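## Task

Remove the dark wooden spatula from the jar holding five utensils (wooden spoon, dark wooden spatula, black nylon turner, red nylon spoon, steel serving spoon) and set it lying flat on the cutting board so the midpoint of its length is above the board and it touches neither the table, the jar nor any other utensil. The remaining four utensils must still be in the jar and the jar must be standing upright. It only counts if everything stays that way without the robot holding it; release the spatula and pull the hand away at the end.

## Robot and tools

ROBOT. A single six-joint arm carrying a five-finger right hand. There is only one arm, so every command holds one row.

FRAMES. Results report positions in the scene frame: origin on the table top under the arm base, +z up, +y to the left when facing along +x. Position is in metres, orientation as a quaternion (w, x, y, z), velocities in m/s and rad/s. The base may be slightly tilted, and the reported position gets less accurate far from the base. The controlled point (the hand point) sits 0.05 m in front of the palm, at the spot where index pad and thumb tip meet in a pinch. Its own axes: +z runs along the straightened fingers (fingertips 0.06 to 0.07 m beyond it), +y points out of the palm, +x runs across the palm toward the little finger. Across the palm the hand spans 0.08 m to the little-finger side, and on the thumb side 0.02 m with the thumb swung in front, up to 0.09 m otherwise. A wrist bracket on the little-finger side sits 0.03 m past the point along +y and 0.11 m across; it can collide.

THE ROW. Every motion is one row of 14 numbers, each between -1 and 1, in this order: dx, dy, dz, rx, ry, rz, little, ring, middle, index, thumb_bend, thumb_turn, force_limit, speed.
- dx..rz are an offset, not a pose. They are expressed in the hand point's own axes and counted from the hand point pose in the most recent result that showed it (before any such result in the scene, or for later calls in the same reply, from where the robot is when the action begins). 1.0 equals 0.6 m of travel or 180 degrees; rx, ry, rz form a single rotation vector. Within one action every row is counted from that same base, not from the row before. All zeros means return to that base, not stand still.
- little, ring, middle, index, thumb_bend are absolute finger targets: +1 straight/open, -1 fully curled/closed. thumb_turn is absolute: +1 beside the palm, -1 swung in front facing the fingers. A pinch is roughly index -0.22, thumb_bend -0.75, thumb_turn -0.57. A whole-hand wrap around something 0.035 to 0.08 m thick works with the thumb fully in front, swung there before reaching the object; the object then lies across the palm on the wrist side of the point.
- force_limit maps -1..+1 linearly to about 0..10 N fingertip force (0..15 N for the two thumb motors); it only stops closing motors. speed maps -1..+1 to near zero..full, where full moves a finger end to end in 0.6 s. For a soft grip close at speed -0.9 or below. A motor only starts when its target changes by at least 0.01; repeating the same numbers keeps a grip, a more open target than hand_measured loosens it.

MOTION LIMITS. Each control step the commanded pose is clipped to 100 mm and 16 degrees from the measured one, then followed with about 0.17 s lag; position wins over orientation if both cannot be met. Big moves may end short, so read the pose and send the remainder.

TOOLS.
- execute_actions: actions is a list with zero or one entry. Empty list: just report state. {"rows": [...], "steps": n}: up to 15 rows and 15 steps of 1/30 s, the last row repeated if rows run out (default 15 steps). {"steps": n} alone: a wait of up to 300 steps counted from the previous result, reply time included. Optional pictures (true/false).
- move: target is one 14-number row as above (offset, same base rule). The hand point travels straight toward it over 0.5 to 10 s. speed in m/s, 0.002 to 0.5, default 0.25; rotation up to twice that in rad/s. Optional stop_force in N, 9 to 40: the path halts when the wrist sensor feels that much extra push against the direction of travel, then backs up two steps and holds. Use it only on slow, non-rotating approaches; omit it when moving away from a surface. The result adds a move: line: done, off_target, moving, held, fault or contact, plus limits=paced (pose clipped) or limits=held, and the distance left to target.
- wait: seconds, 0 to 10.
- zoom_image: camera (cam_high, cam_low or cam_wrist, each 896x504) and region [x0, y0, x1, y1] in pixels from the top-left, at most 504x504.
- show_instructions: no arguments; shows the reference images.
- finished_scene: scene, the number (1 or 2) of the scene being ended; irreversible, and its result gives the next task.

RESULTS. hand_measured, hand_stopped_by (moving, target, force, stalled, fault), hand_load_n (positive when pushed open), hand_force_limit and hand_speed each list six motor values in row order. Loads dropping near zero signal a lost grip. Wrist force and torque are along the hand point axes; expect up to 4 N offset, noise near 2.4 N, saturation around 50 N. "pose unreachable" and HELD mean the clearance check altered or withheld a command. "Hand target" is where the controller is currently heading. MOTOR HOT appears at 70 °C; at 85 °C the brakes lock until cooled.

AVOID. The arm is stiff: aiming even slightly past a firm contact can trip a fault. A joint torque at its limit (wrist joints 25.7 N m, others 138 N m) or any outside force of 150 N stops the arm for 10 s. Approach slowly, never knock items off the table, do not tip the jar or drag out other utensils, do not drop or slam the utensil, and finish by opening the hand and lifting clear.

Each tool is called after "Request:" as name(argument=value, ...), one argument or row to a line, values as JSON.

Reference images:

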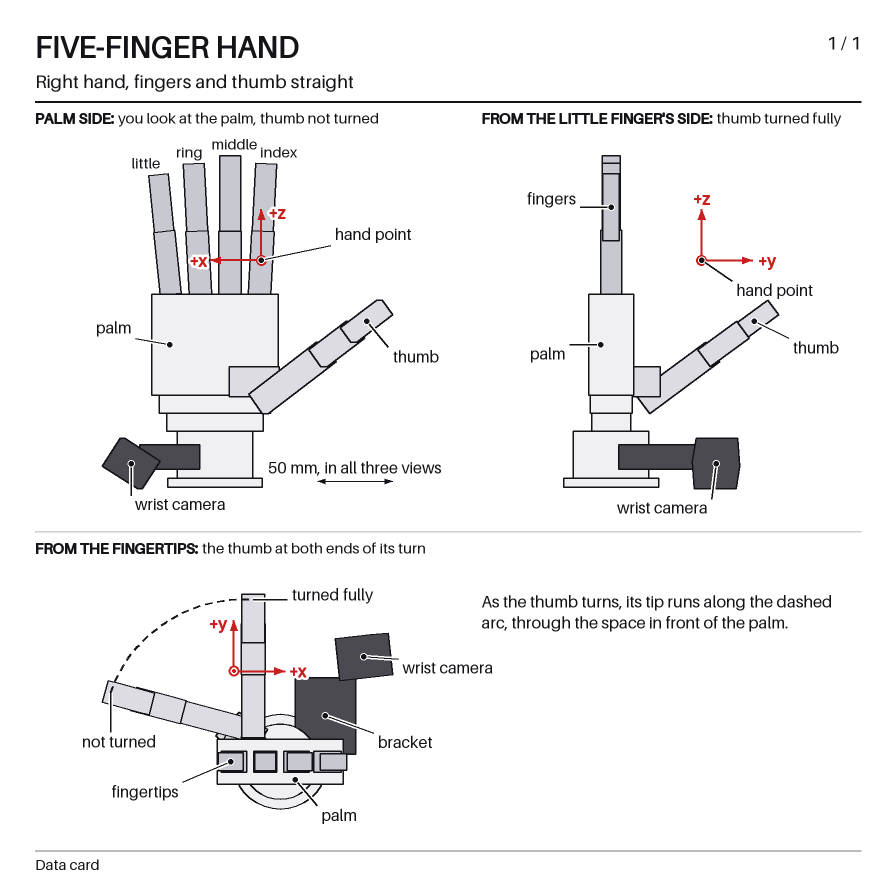

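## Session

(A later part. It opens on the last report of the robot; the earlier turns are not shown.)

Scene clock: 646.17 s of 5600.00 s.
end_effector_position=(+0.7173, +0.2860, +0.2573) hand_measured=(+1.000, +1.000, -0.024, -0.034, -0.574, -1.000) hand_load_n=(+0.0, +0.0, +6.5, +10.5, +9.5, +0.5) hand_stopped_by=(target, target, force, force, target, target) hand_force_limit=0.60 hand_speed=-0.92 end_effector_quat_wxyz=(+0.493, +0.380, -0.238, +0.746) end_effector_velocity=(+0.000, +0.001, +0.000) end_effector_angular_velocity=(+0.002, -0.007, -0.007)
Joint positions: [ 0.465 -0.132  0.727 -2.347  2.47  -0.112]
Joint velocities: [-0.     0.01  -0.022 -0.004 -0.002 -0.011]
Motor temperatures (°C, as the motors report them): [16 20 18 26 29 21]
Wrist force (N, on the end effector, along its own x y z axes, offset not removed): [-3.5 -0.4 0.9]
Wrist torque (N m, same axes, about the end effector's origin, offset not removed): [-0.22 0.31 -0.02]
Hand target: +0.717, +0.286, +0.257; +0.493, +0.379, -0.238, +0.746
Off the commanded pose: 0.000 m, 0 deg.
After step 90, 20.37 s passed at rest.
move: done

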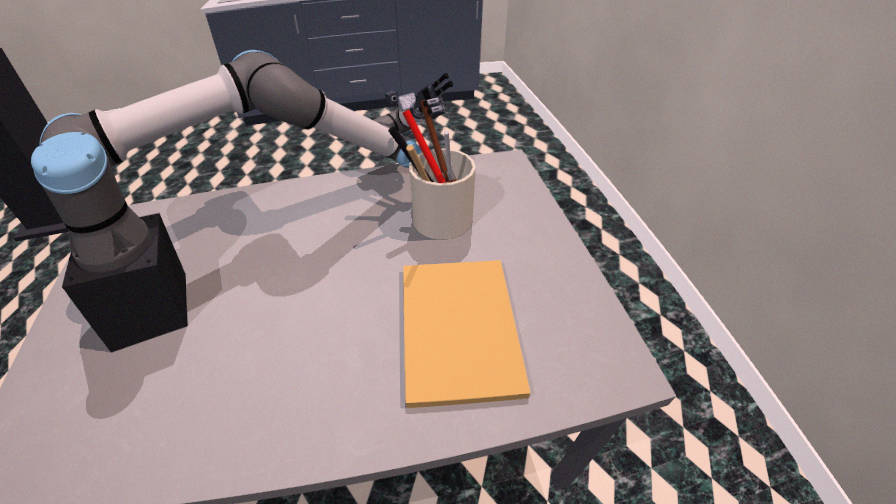

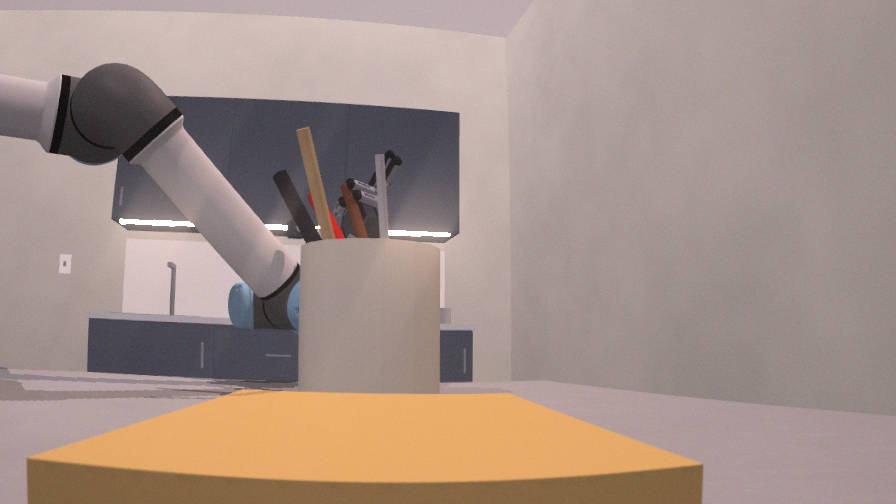

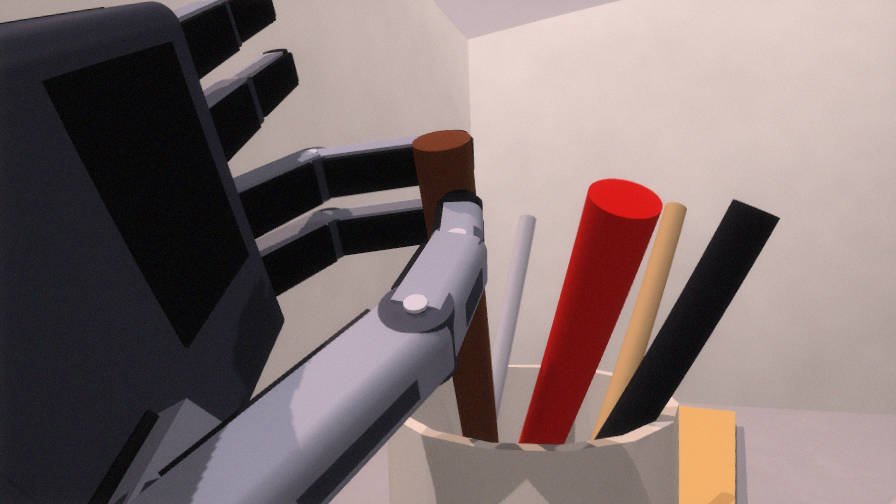

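Request:
move(
  target=[0.033,-0.011,0,0,0,0,1,1,-0.45,-0.5,-0.58,-1,0.6,-0.92],
  speed=0.02,
)

Request:
zoom_image(
  camera="cam_high",
  region=[385, 80, 495, 200],
)

Scene clock: 662.40 s of 5600.00 s.
end_effector_position=(+0.7188, +0.2995, +0.2730) hand_measured=(+1.000, +1.000, -0.024, -0.034, -0.574, -1.000) hand_load_n=(+0.0, +0.0, +6.5, +11.0, +9.5, +0.5) hand_stopped_by=(target, target, force, force, target, target) hand_force_limit=0.60 hand_speed=-0.92 end_effector_quat_wxyz=(+0.493, +0.380, -0.238, +0.746) end_effector_velocity=(+0.000, +0.000, -0.000) end_effector_angular_velocity=(-0.001, +0.002, -0.001)
Joint positions: [ 0.479 -0.136  0.691 -2.325  2.468 -0.134]
Joint velocities: [ 0.     0.002 -0.003  0.002 -0.    -0.002]
Motor temperatures (°C, as the motors report them): [16 20 18 26 29 21]
Wrist force (N, on the end effector, along its own x y z axes, offset not removed): [-3.3 1.9 3.8]
Wrist torque (N m, same axes, about the end effector's origin, offset not removed): [-0.09 0.32 -0.06]
Hand target: +0.719, +0.300, +0.273; +0.493, +0.380, -0.238, +0.746
Off the commanded pose: 0.000 m, 0 deg.
After step 90, 11.90 s passed at rest.
move: done

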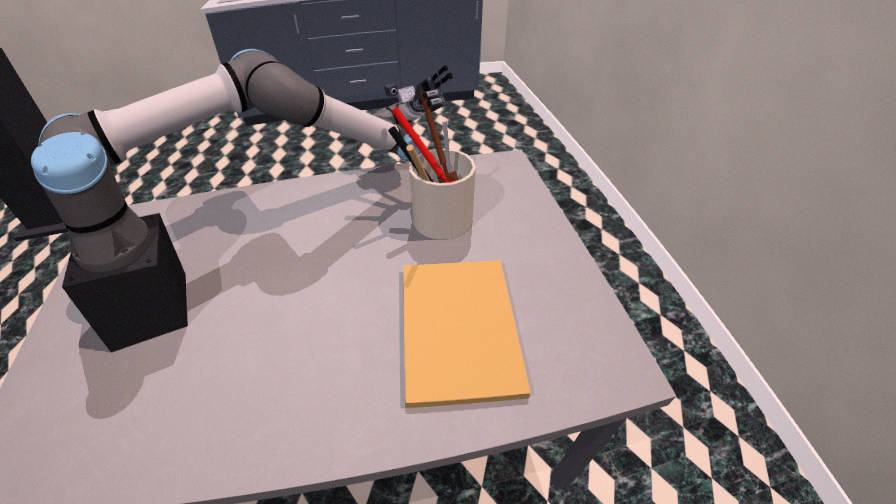

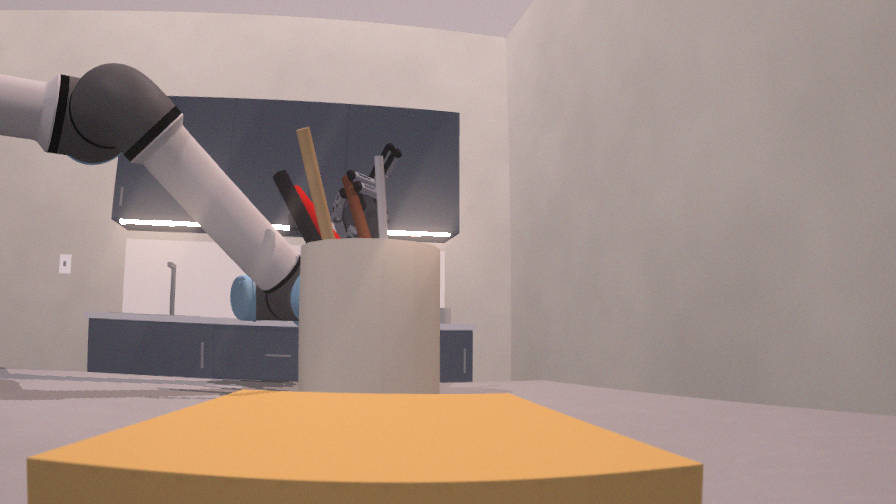

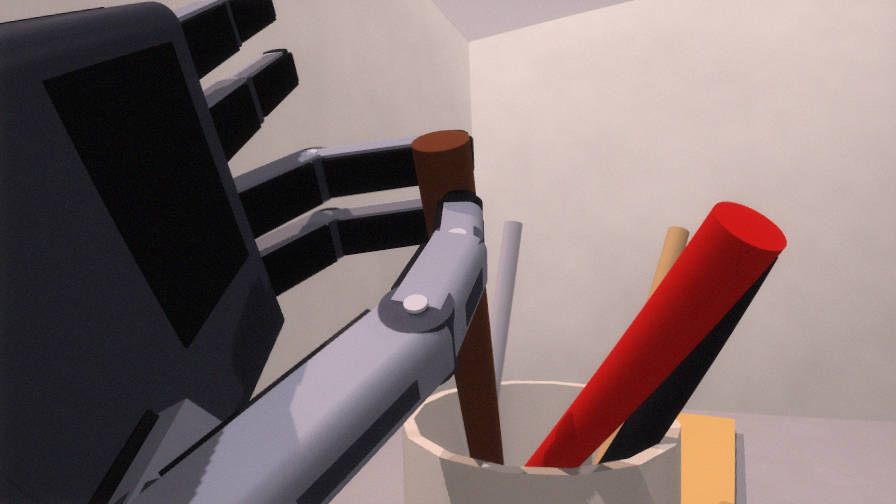

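Region (385, 80, 495, 200) of cam_high's 896x504 image, scaled by 4.200, with more detail than that image has; it fills the left 462 columns of this view, and the rest is white.

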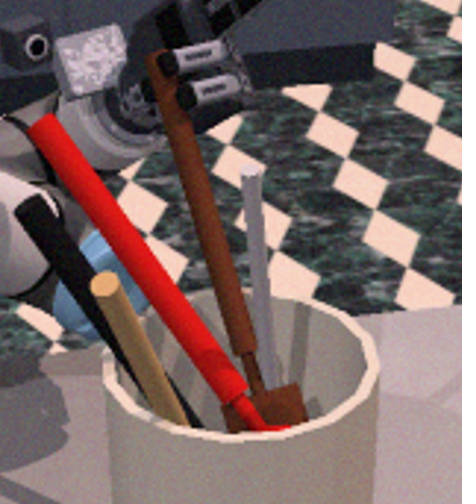

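Request:
move(
  target=[0,0.0135,0.041,-0.03,-0.05,0.019,1,1,-0.45,-0.5,-0.58,-1,0.6,-0.92],
  speed=0.05,
)

Request:
zoom_image(
  camera="cam_high",
  region=[385, 80, 495, 200],
)

Scene clock: 685.23 s of 5600.00 s.
end_effector_position=(+0.7196, +0.2785, +0.2878) hand_measured=(+1.000, +1.000, -0.024, -0.034, -0.574, -1.000) hand_load_n=(+0.0, +0.0, +5.5, +12.0, +10.0, +1.5) hand_stopped_by=(target, target, force, force, target, target) hand_force_limit=0.60 hand_speed=-0.92 end_effector_quat_wxyz=(+0.468, +0.406, -0.321, +0.716) end_effector_velocity=(-0.000, -0.001, -0.000) end_effector_angular_velocity=(+0.011, -0.001, -0.003)
Joint positions: [ 0.473 -0.172  0.659 -2.46   2.606 -0.239]
Joint velocities: [-0.     0.    -0.004 -0.01   0.008 -0.01 ]
Motor temperatures (°C, as the motors report them): [16 20 18 26 29 21]
Wrist force (N, on the end effector, along its own x y z axes, offset not removed): [-2.7 -0.5 0.7]
Wrist torque (N m, same axes, about the end effector's origin, offset not removed): [-0.19 0.47 0.00]
Hand target: +0.720, +0.278, +0.288; +0.468, +0.406, -0.322, +0.716
Off the commanded pose: 0.000 m, 0 deg.
After step 90, 17.63 s passed at rest.
move: done

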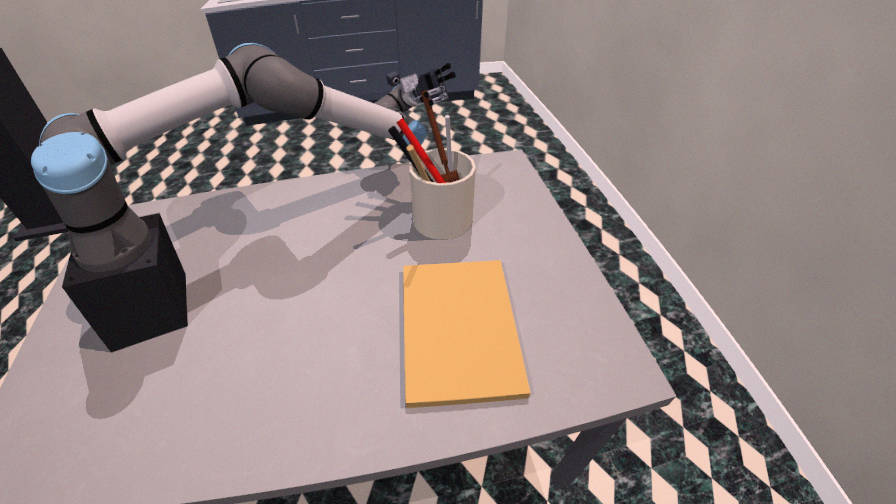

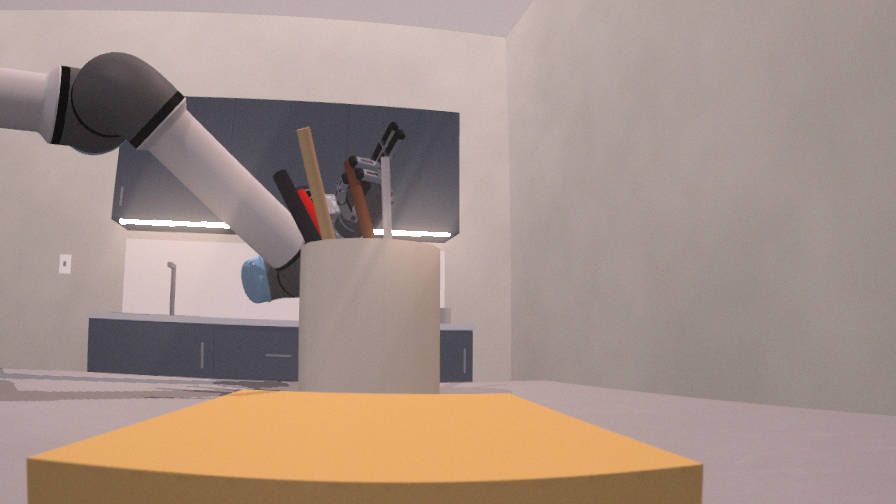

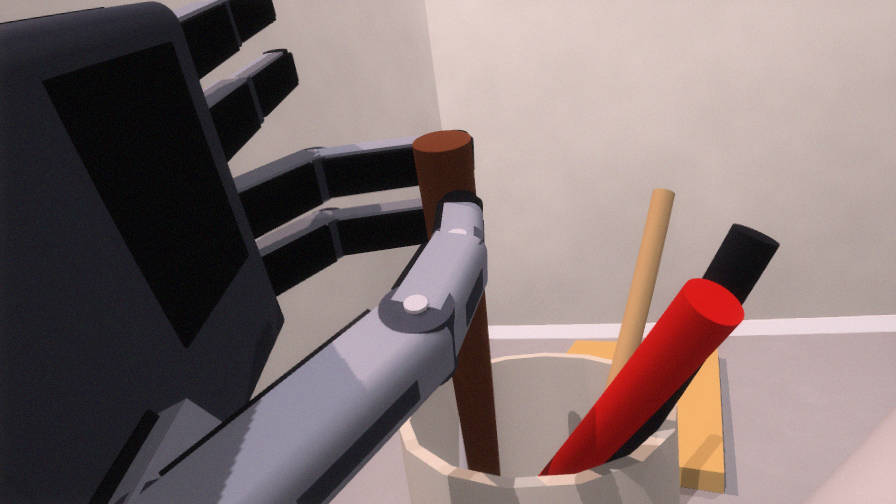

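Region (385, 80, 495, 200) of cam_high's 896x504 image, scaled by 4.200, with more detail than that image has; it fills the left 462 columns of this view, and the rest is white.

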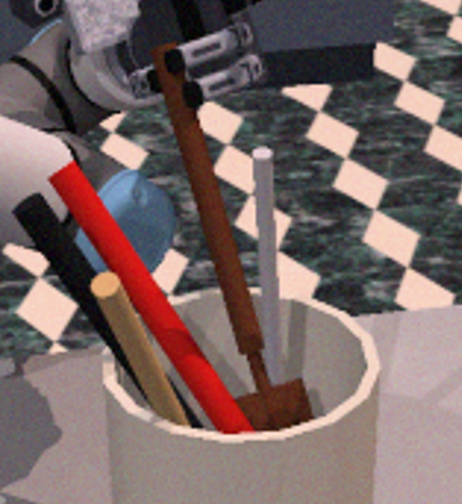

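Request:
move(
  target=[0.064,-0.006,0.022,0,0,0,1,1,-0.45,-0.5,-0.58,-1,0.6,-0.92],
  speed=0.03,
)

Request:
zoom_image(
  camera="cam_high",
  region=[380, 70, 500, 200],
)

Scene clock: 704.70 s of 5600.00 s.
end_effector_position=(+0.7177, +0.2844, +0.3279) hand_measured=(+1.000, +1.000, -0.024, -0.034, -0.574, -1.000) hand_load_n=(+0.0, +0.0, +9.0, +8.0, +9.0, -1.5) hand_stopped_by=(target, target, force, force, target, target) hand_force_limit=0.60 hand_speed=-0.92 end_effector_quat_wxyz=(+0.468, +0.406, -0.321, +0.716) end_effector_velocity=(+0.000, -0.001, +0.001) end_effector_angular_velocity=(-0.001, +0.002, -0.001)
Joint positions: [ 0.481 -0.244  0.705 -2.447  2.603 -0.254]
Joint velocities: [-0.001 -0.002  0.002  0.002 -0.    -0.001]
Motor temperatures (°C, as the motors report them): [16 21 18 26 29 21]
Wrist force (N, on the end effector, along its own x y z axes, offset not removed): [-2.3 0.6 -0.2]
Wrist torque (N m, same axes, about the end effector's origin, offset not removed): [-0.10 0.15 0.01]
Hand target: +0.718, +0.284, +0.328; +0.468, +0.406, -0.321, +0.716
Off the commanded pose: 0.000 m, 0 deg.
After step 90, 14.77 s passed at rest.
move: done

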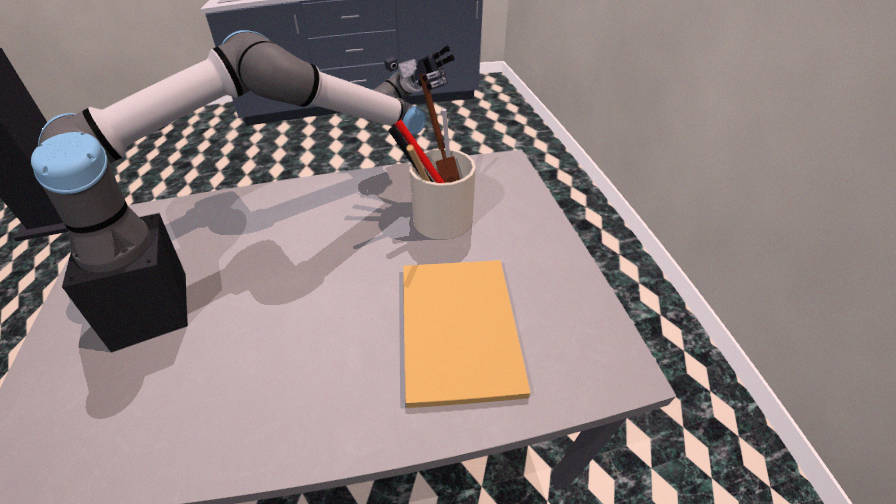

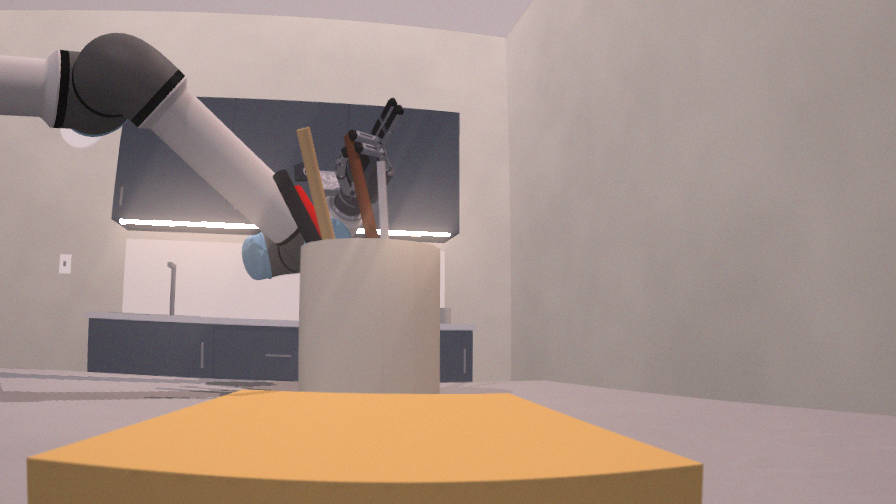

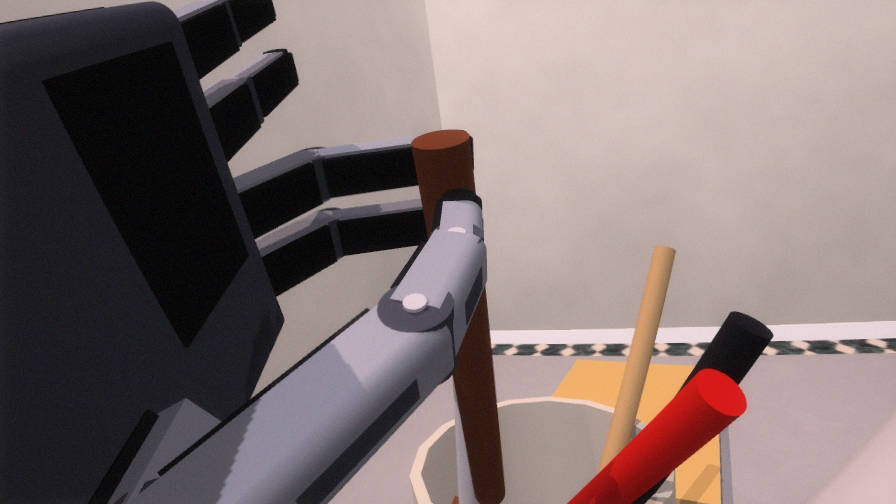

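Region (380, 70, 500, 200) of cam_high's 896x504 image, scaled by 3.877, with more detail than that image has; it fills the left 465 columns of this view, and the rest is white.

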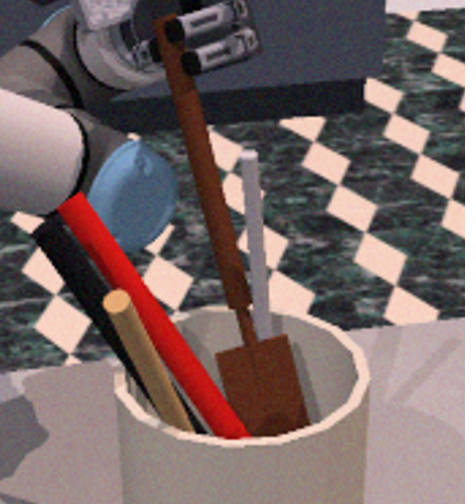

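Request:
move(
  target=[0.106,-0.0123,0.047,0,0,0,1,1,-0.45,-0.5,-0.58,-1,0.6,-0.92],
  speed=0.04,
)

Request:
zoom_image(
  camera="cam_high",
  region=[360, 30, 520, 200],
)

Scene clock: 710.57 s of 5600.00 s.
end_effector_position=(+0.7176, +0.2894, +0.3976) hand_measured=(+1.000, +1.000, -0.024, -0.034, -0.574, -1.000) hand_load_n=(+0.0, +0.0, +8.0, +8.5, +9.5, -1.0) hand_stopped_by=(target, target, force, force, target, target) hand_force_limit=0.60 hand_speed=-0.92 end_effector_quat_wxyz=(+0.468, +0.406, -0.321, +0.716) end_effector_velocity=(-0.001, +0.002, +0.003) end_effector_angular_velocity=(+0.001, -0.001, +0.003)
Joint positions: [ 0.489 -0.356  0.754 -2.395  2.6   -0.268]
Joint velocities: [ 0.003 -0.004  0.001  0.003  0.     0.   ]
Motor temperatures (°C, as the motors report them): [16 21 18 26 29 21]
Wrist force (N, on the end effector, along its own x y z axes, offset not removed): [-2.3 -0.2 0.7]
Wrist torque (N m, same axes, about the end effector's origin, offset not removed): [-0.18 0.27 -0.05]
Hand target: +0.718, +0.289, +0.398; +0.468, +0.406, -0.321, +0.716
Off the commanded pose: 0.000 m, 0 deg.
After step 90, 0.77 s passed at rest.
move: done

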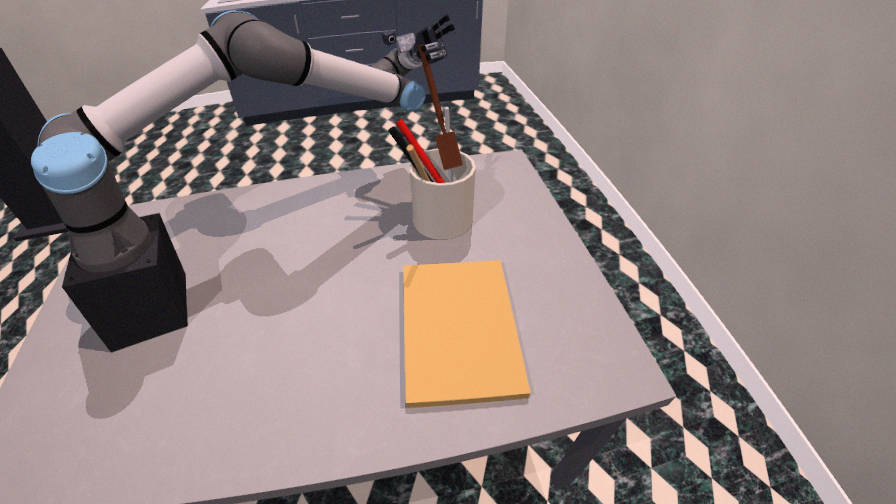

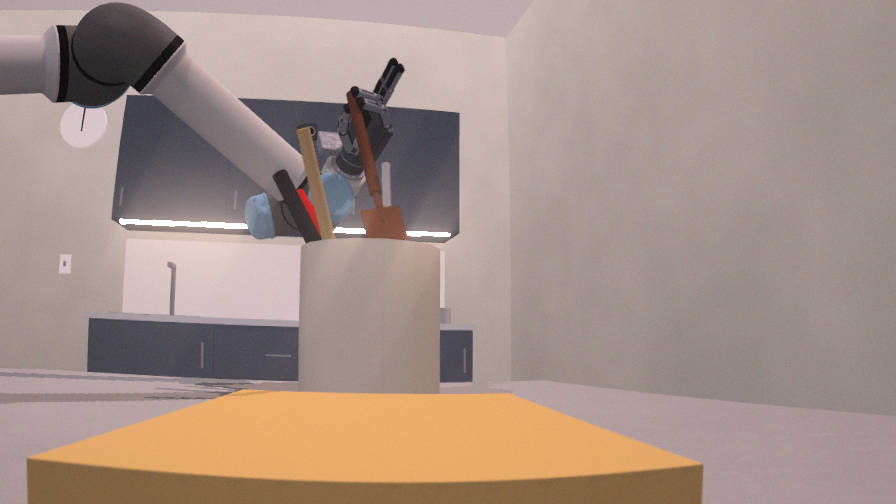

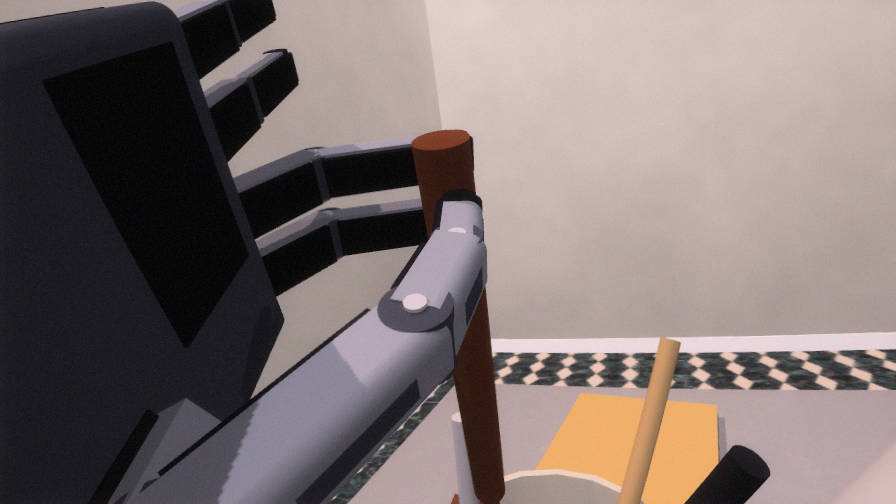

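Region (360, 30, 520, 200) of cam_high's 896x504 image, scaled by 2.965, with more detail than that image has; it fills the left 474 columns of this view, and the rest is white.

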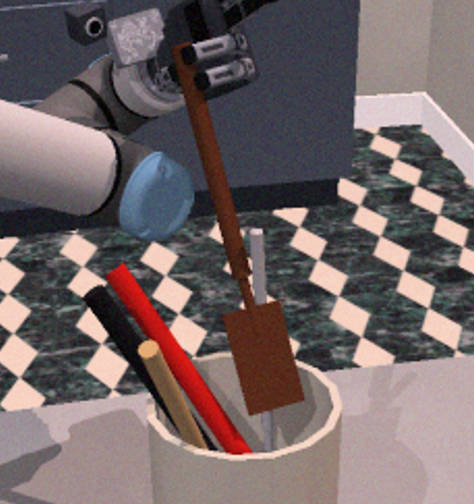

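Request:
move(
  target=[0.225,-0.009,0.141,0.166,-0.0145,0,0.0,0.03,-0.45,-0.5,-0.58,-1,0.6,-0.5],
  speed=0.15,
)

Scene clock: 822.90 s of 5600.00 s.
end_effector_position=(+0.7145, +0.2755, +0.5561) hand_measured=(+0.000, +0.030, -0.024, -0.034, -0.574, -1.000) hand_load_n=(+0.0, +0.0, +8.0, +8.5, +9.5, -1.0) hand_stopped_by=(target, target, force, force, target, target) hand_force_limit=0.60 hand_speed=-0.50 end_effector_quat_wxyz=(+0.341, +0.529, -0.137, +0.765) end_effector_velocity=(+0.000, +0.001, +0.001) end_effector_angular_velocity=(-0.000, +0.006, +0.010)
Joint positions: [ 0.509 -0.977  1.286 -1.33   2.564  0.568]
Joint velocities: [ 0.001 -0.006  0.     0.024 -0.003  0.015]
Motor temperatures (°C, as the motors report them): [16 21 18 26 29 21]
Wrist force (N, on the end effector, along its own x y z axes, offset not removed): [-2.4 0.0 0.8]
Wrist torque (N m, same axes, about the end effector's origin, offset not removed): [-0.11 0.25 -0.08]
Hand target: +0.715, +0.276, +0.556; +0.340, +0.529, -0.136, +0.766
Off the commanded pose: 0.001 m, 0 deg.
After step 90, 107.10 s passed at rest.
move: done

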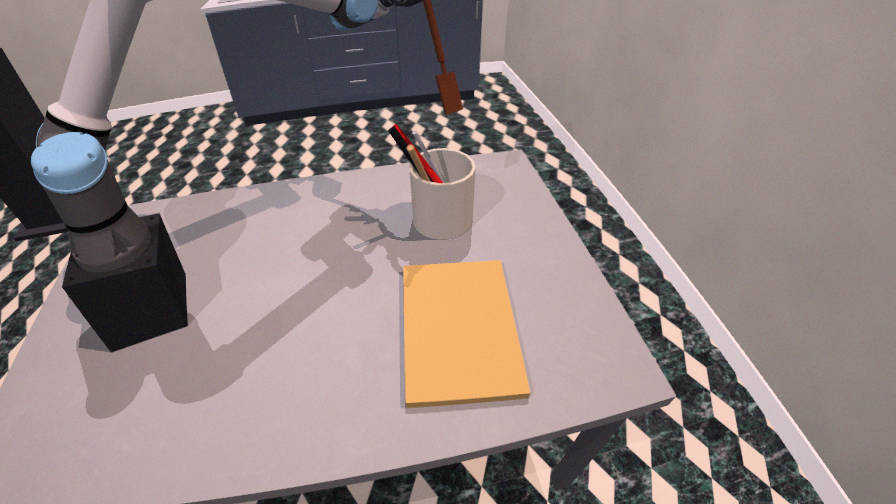

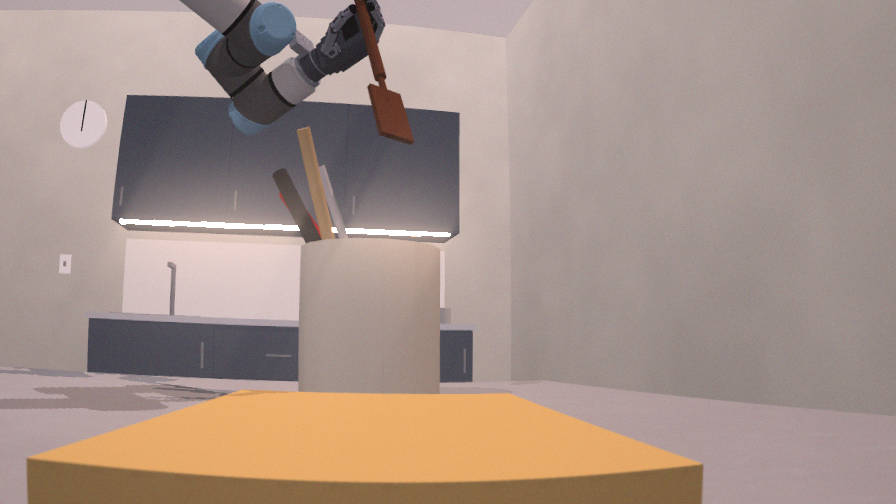

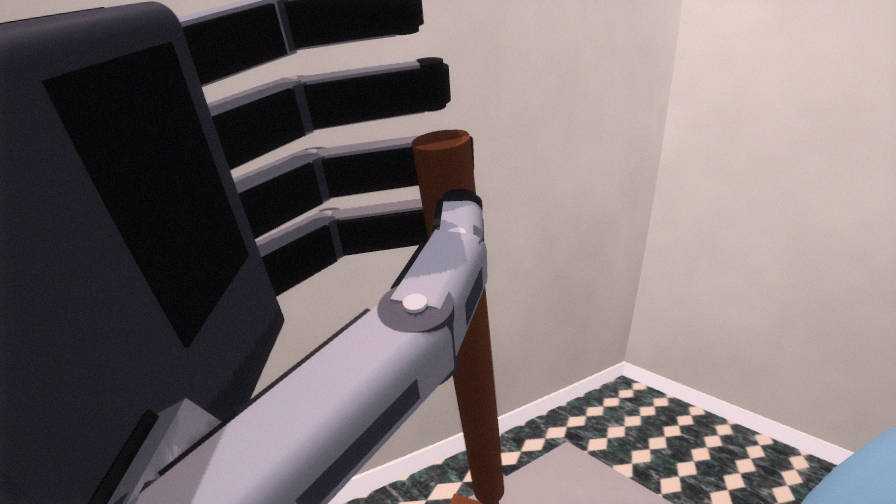

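Request:
move(
  target=[-0.332,0.633,0.273,0.0375,0.074,0,-0.9,-0.9,-0.45,-0.5,-0.58,-1,0.6,-0.5],
  speed=0.3,
)

Scene clock: 846.00 s of 5600.00 s.
end_effector_position=(+0.6207, -0.1700, +0.5003) hand_measured=(-0.900, -0.900, -0.024, -0.034, -0.574, -1.000) hand_load_n=(+0.0, +0.0, +8.0, +8.5, +9.5, -1.0) hand_stopped_by=(target, target, force, force, target, target) hand_force_limit=0.60 hand_speed=-0.50 end_effector_quat_wxyz=(+0.323, +0.455, -0.051, +0.828) end_effector_velocity=(+0.000, -0.001, -0.001) end_effector_angular_velocity=(-0.001, -0.001, +0.002)
Joint positions: [-0.364 -1.35   2.181 -1.543  1.721  1.281]
Joint velocities: [-0.004  0.002  0.001 -0.004 -0.005  0.004]
Motor temperatures (°C, as the motors report them): [16 21 18 26 29 21]
Wrist force (N, on the end effector, along its own x y z axes, offset not removed): [-2.6 -0.2 0.7]
Wrist torque (N m, same axes, about the end effector's origin, offset not removed): [-0.21 0.27 -0.10]
Hand target: +0.621, -0.170, +0.500; +0.323, +0.455, -0.051, +0.828
Off the commanded pose: 0.001 m, 0 deg.
After step 90, 17.93 s passed at rest.
move: done

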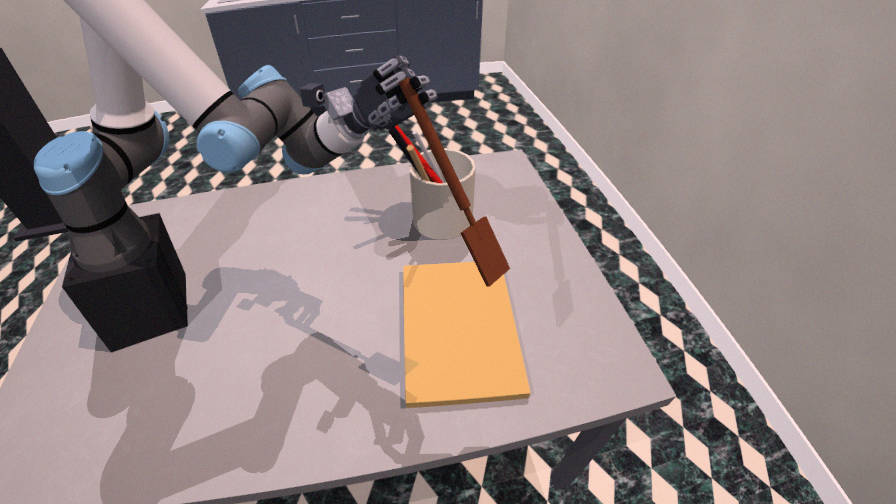

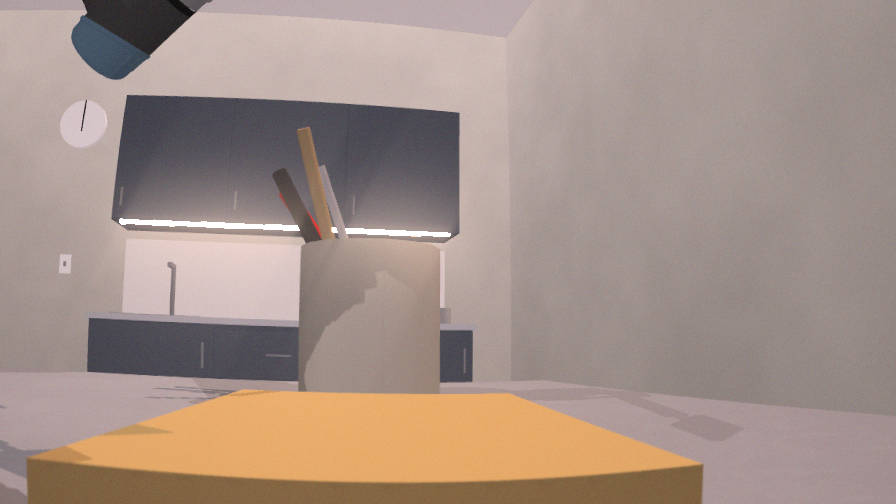

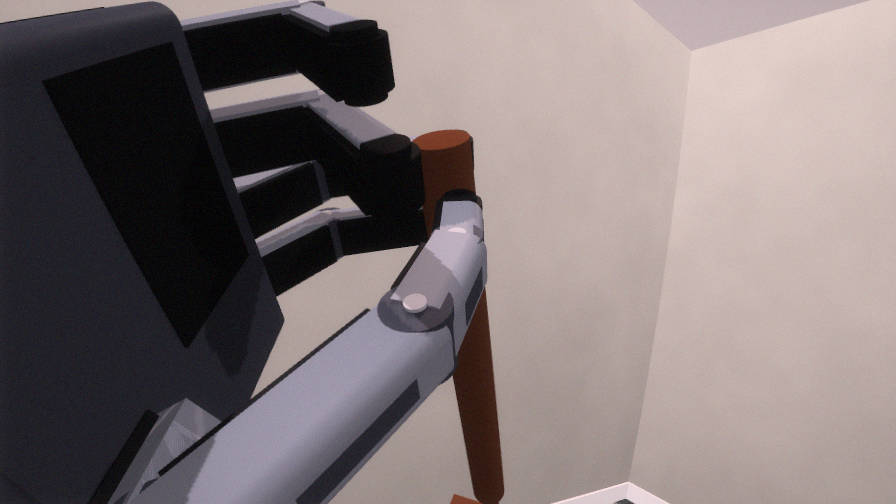

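Request:
move(
  target=[-0.614,0.1225,-0.2455,-0.312,-0.570,0.374,-0.9,-0.9,-0.45,-0.5,-0.58,-1,0.6,-0.5],
  speed=0.3,
)

Scene clock: 851.40 s of 5600.00 s.
end_effector_position=(+0.6111, -0.3521, +0.1408) hand_measured=(-0.900, -0.900, -0.024, -0.034, -0.574, -1.000) hand_load_n=(+0.0, +0.0, +7.0, +10.0, +9.5, +0.0) hand_stopped_by=(target, target, force, force, target, target) hand_force_limit=0.60 hand_speed=-0.50 end_effector_quat_wxyz=(+0.118, -0.609, +0.774, -0.128) end_effector_velocity=(+0.001, -0.001, -0.001) end_effector_angular_velocity=(+0.008, +0.006, +0.002)
Joint positions: [-0.832 -0.504  0.737  0.991  1.266  2.627]
Joint velocities: [-0.001  0.018 -0.03   0.023 -0.002 -0.003]
Motor temperatures (°C, as the motors report them): [16 21 18 26 29 21]
Wrist force (N, on the end effector, along its own x y z axes, offset not removed): [-1.0 0.4 1.9]
Wrist torque (N m, same axes, about the end effector's origin, offset not removed): [-0.15 0.15 -0.02]
Hand target: +0.611, -0.352, +0.141; +0.118, -0.609, +0.774, -0.127
Off the commanded pose: 0.001 m, 0 deg.
move: done

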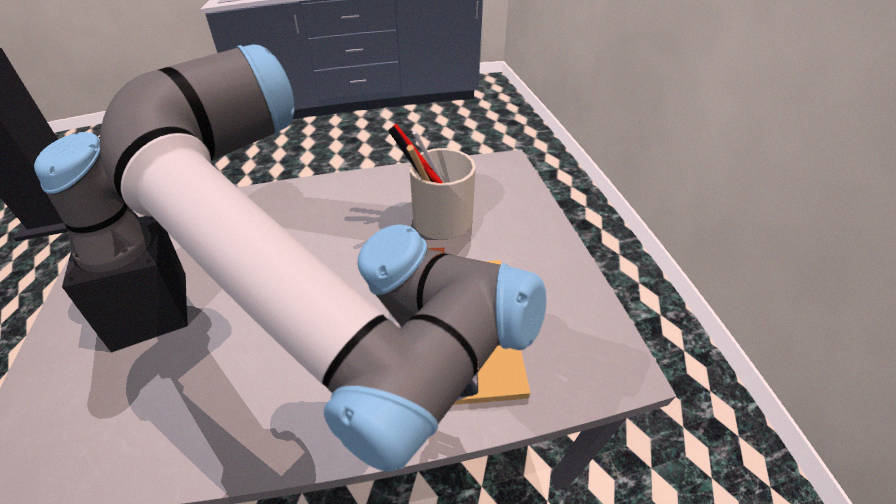

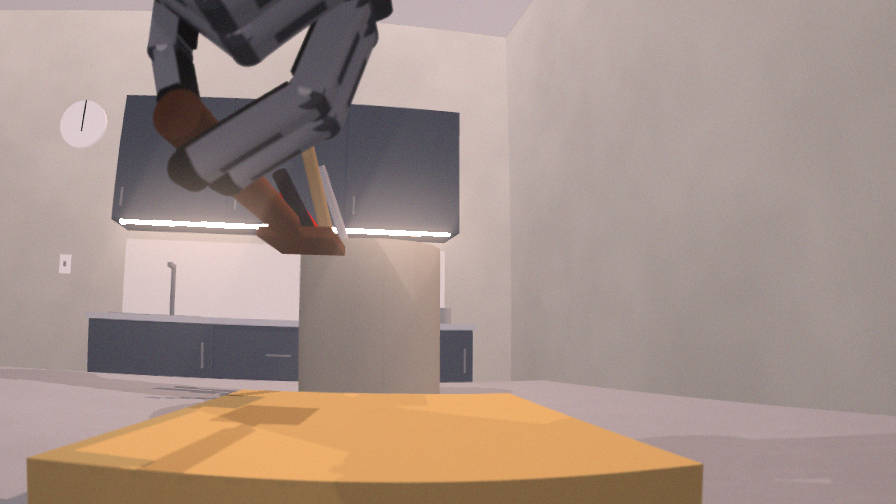

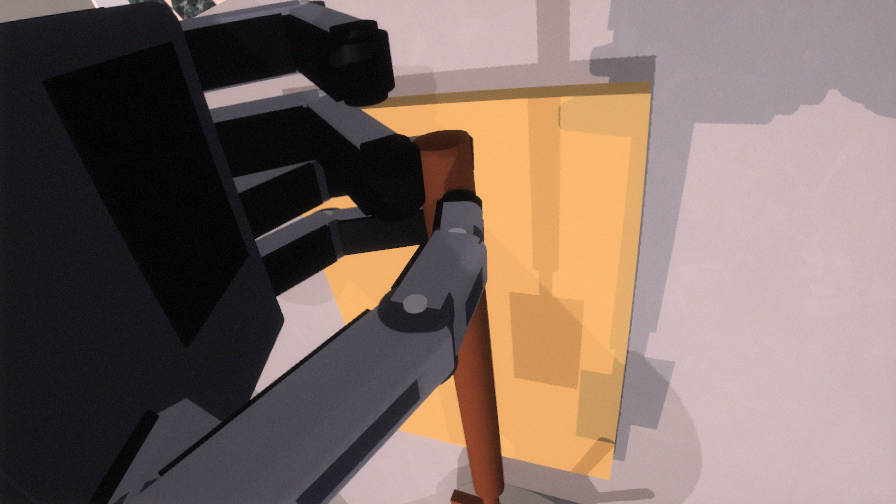

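Request:
move(
  target=[0.0637,0.0628,0.1137,0,0,0,-0.9,-0.9,-0.45,-0.5,-0.58,-1,0.6,-0.5],
  speed=0.1,
)

Scene clock: 864.93 s of 5600.00 s.
end_effector_position=(+0.5912, -0.3844, +0.0629) hand_measured=(-0.900, -0.900, -0.024, -0.034, -0.574, -1.000) hand_load_n=(+0.0, +0.0, +7.0, +10.0, +9.5, +0.0) hand_stopped_by=(target, target, force, force, target, target) hand_force_limit=0.60 hand_speed=-0.50 end_effector_quat_wxyz=(+0.118, -0.609, +0.774, -0.128) end_effector_velocity=(+0.001, +0.000, -0.000) end_effector_angular_velocity=(-0.000, -0.000, +0.002)
Joint positions: [-0.875 -0.391  0.727  0.902  1.252  2.585]
Joint velocities: [ 0.001  0.001 -0.002  0.001 -0.    -0.001]
Motor temperatures (°C, as the motors report them): [16 21 18 26 29 21]
Wrist force (N, on the end effector, along its own x y z axes, offset not removed): [-2.1 -0.2 1.2]
Wrist torque (N m, same axes, about the end effector's origin, offset not removed): [-0.24 0.38 -0.09]
Hand target: +0.591, -0.384, +0.063; +0.118, -0.609, +0.774, -0.128
Off the commanded pose: 0.000 m, 0 deg.
After step 90, 9.20 s passed at rest.
move: done

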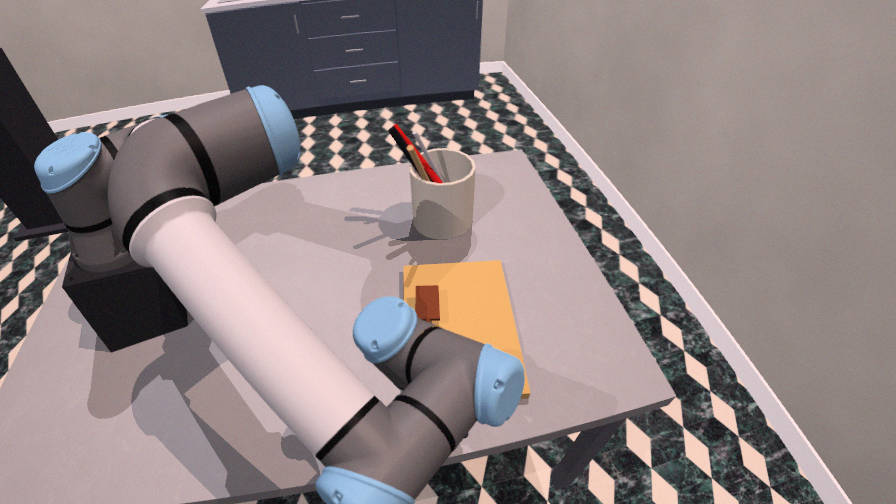

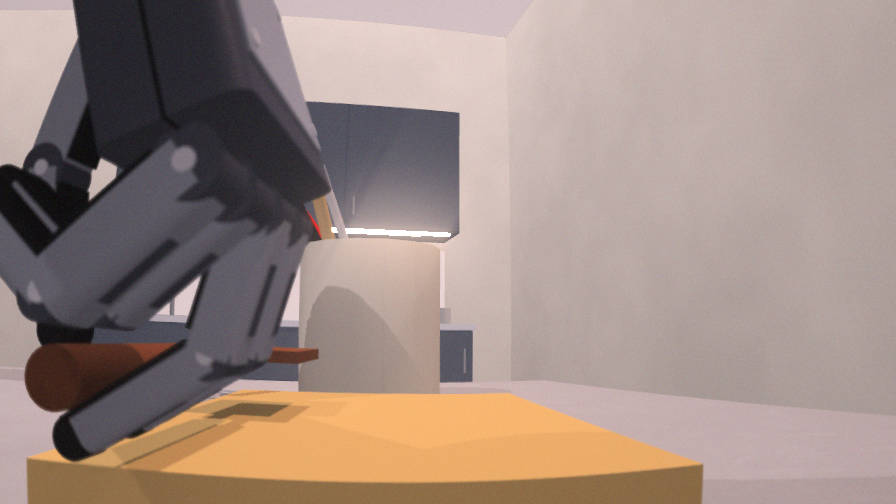

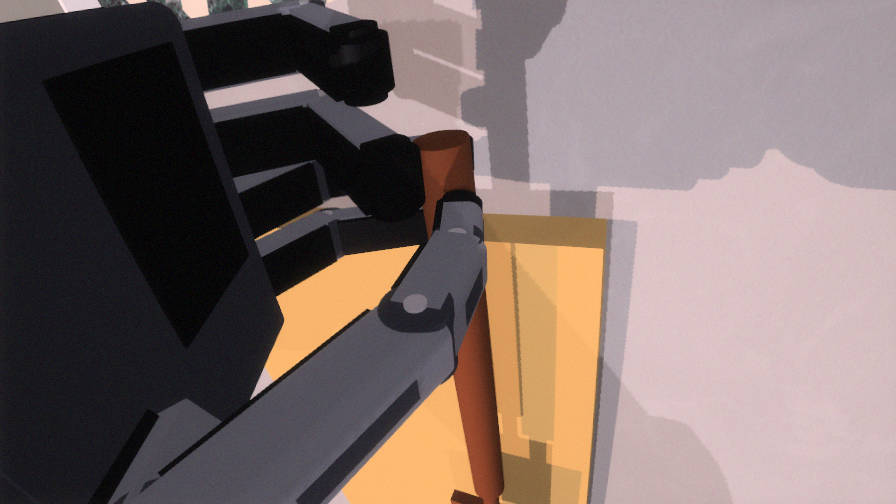

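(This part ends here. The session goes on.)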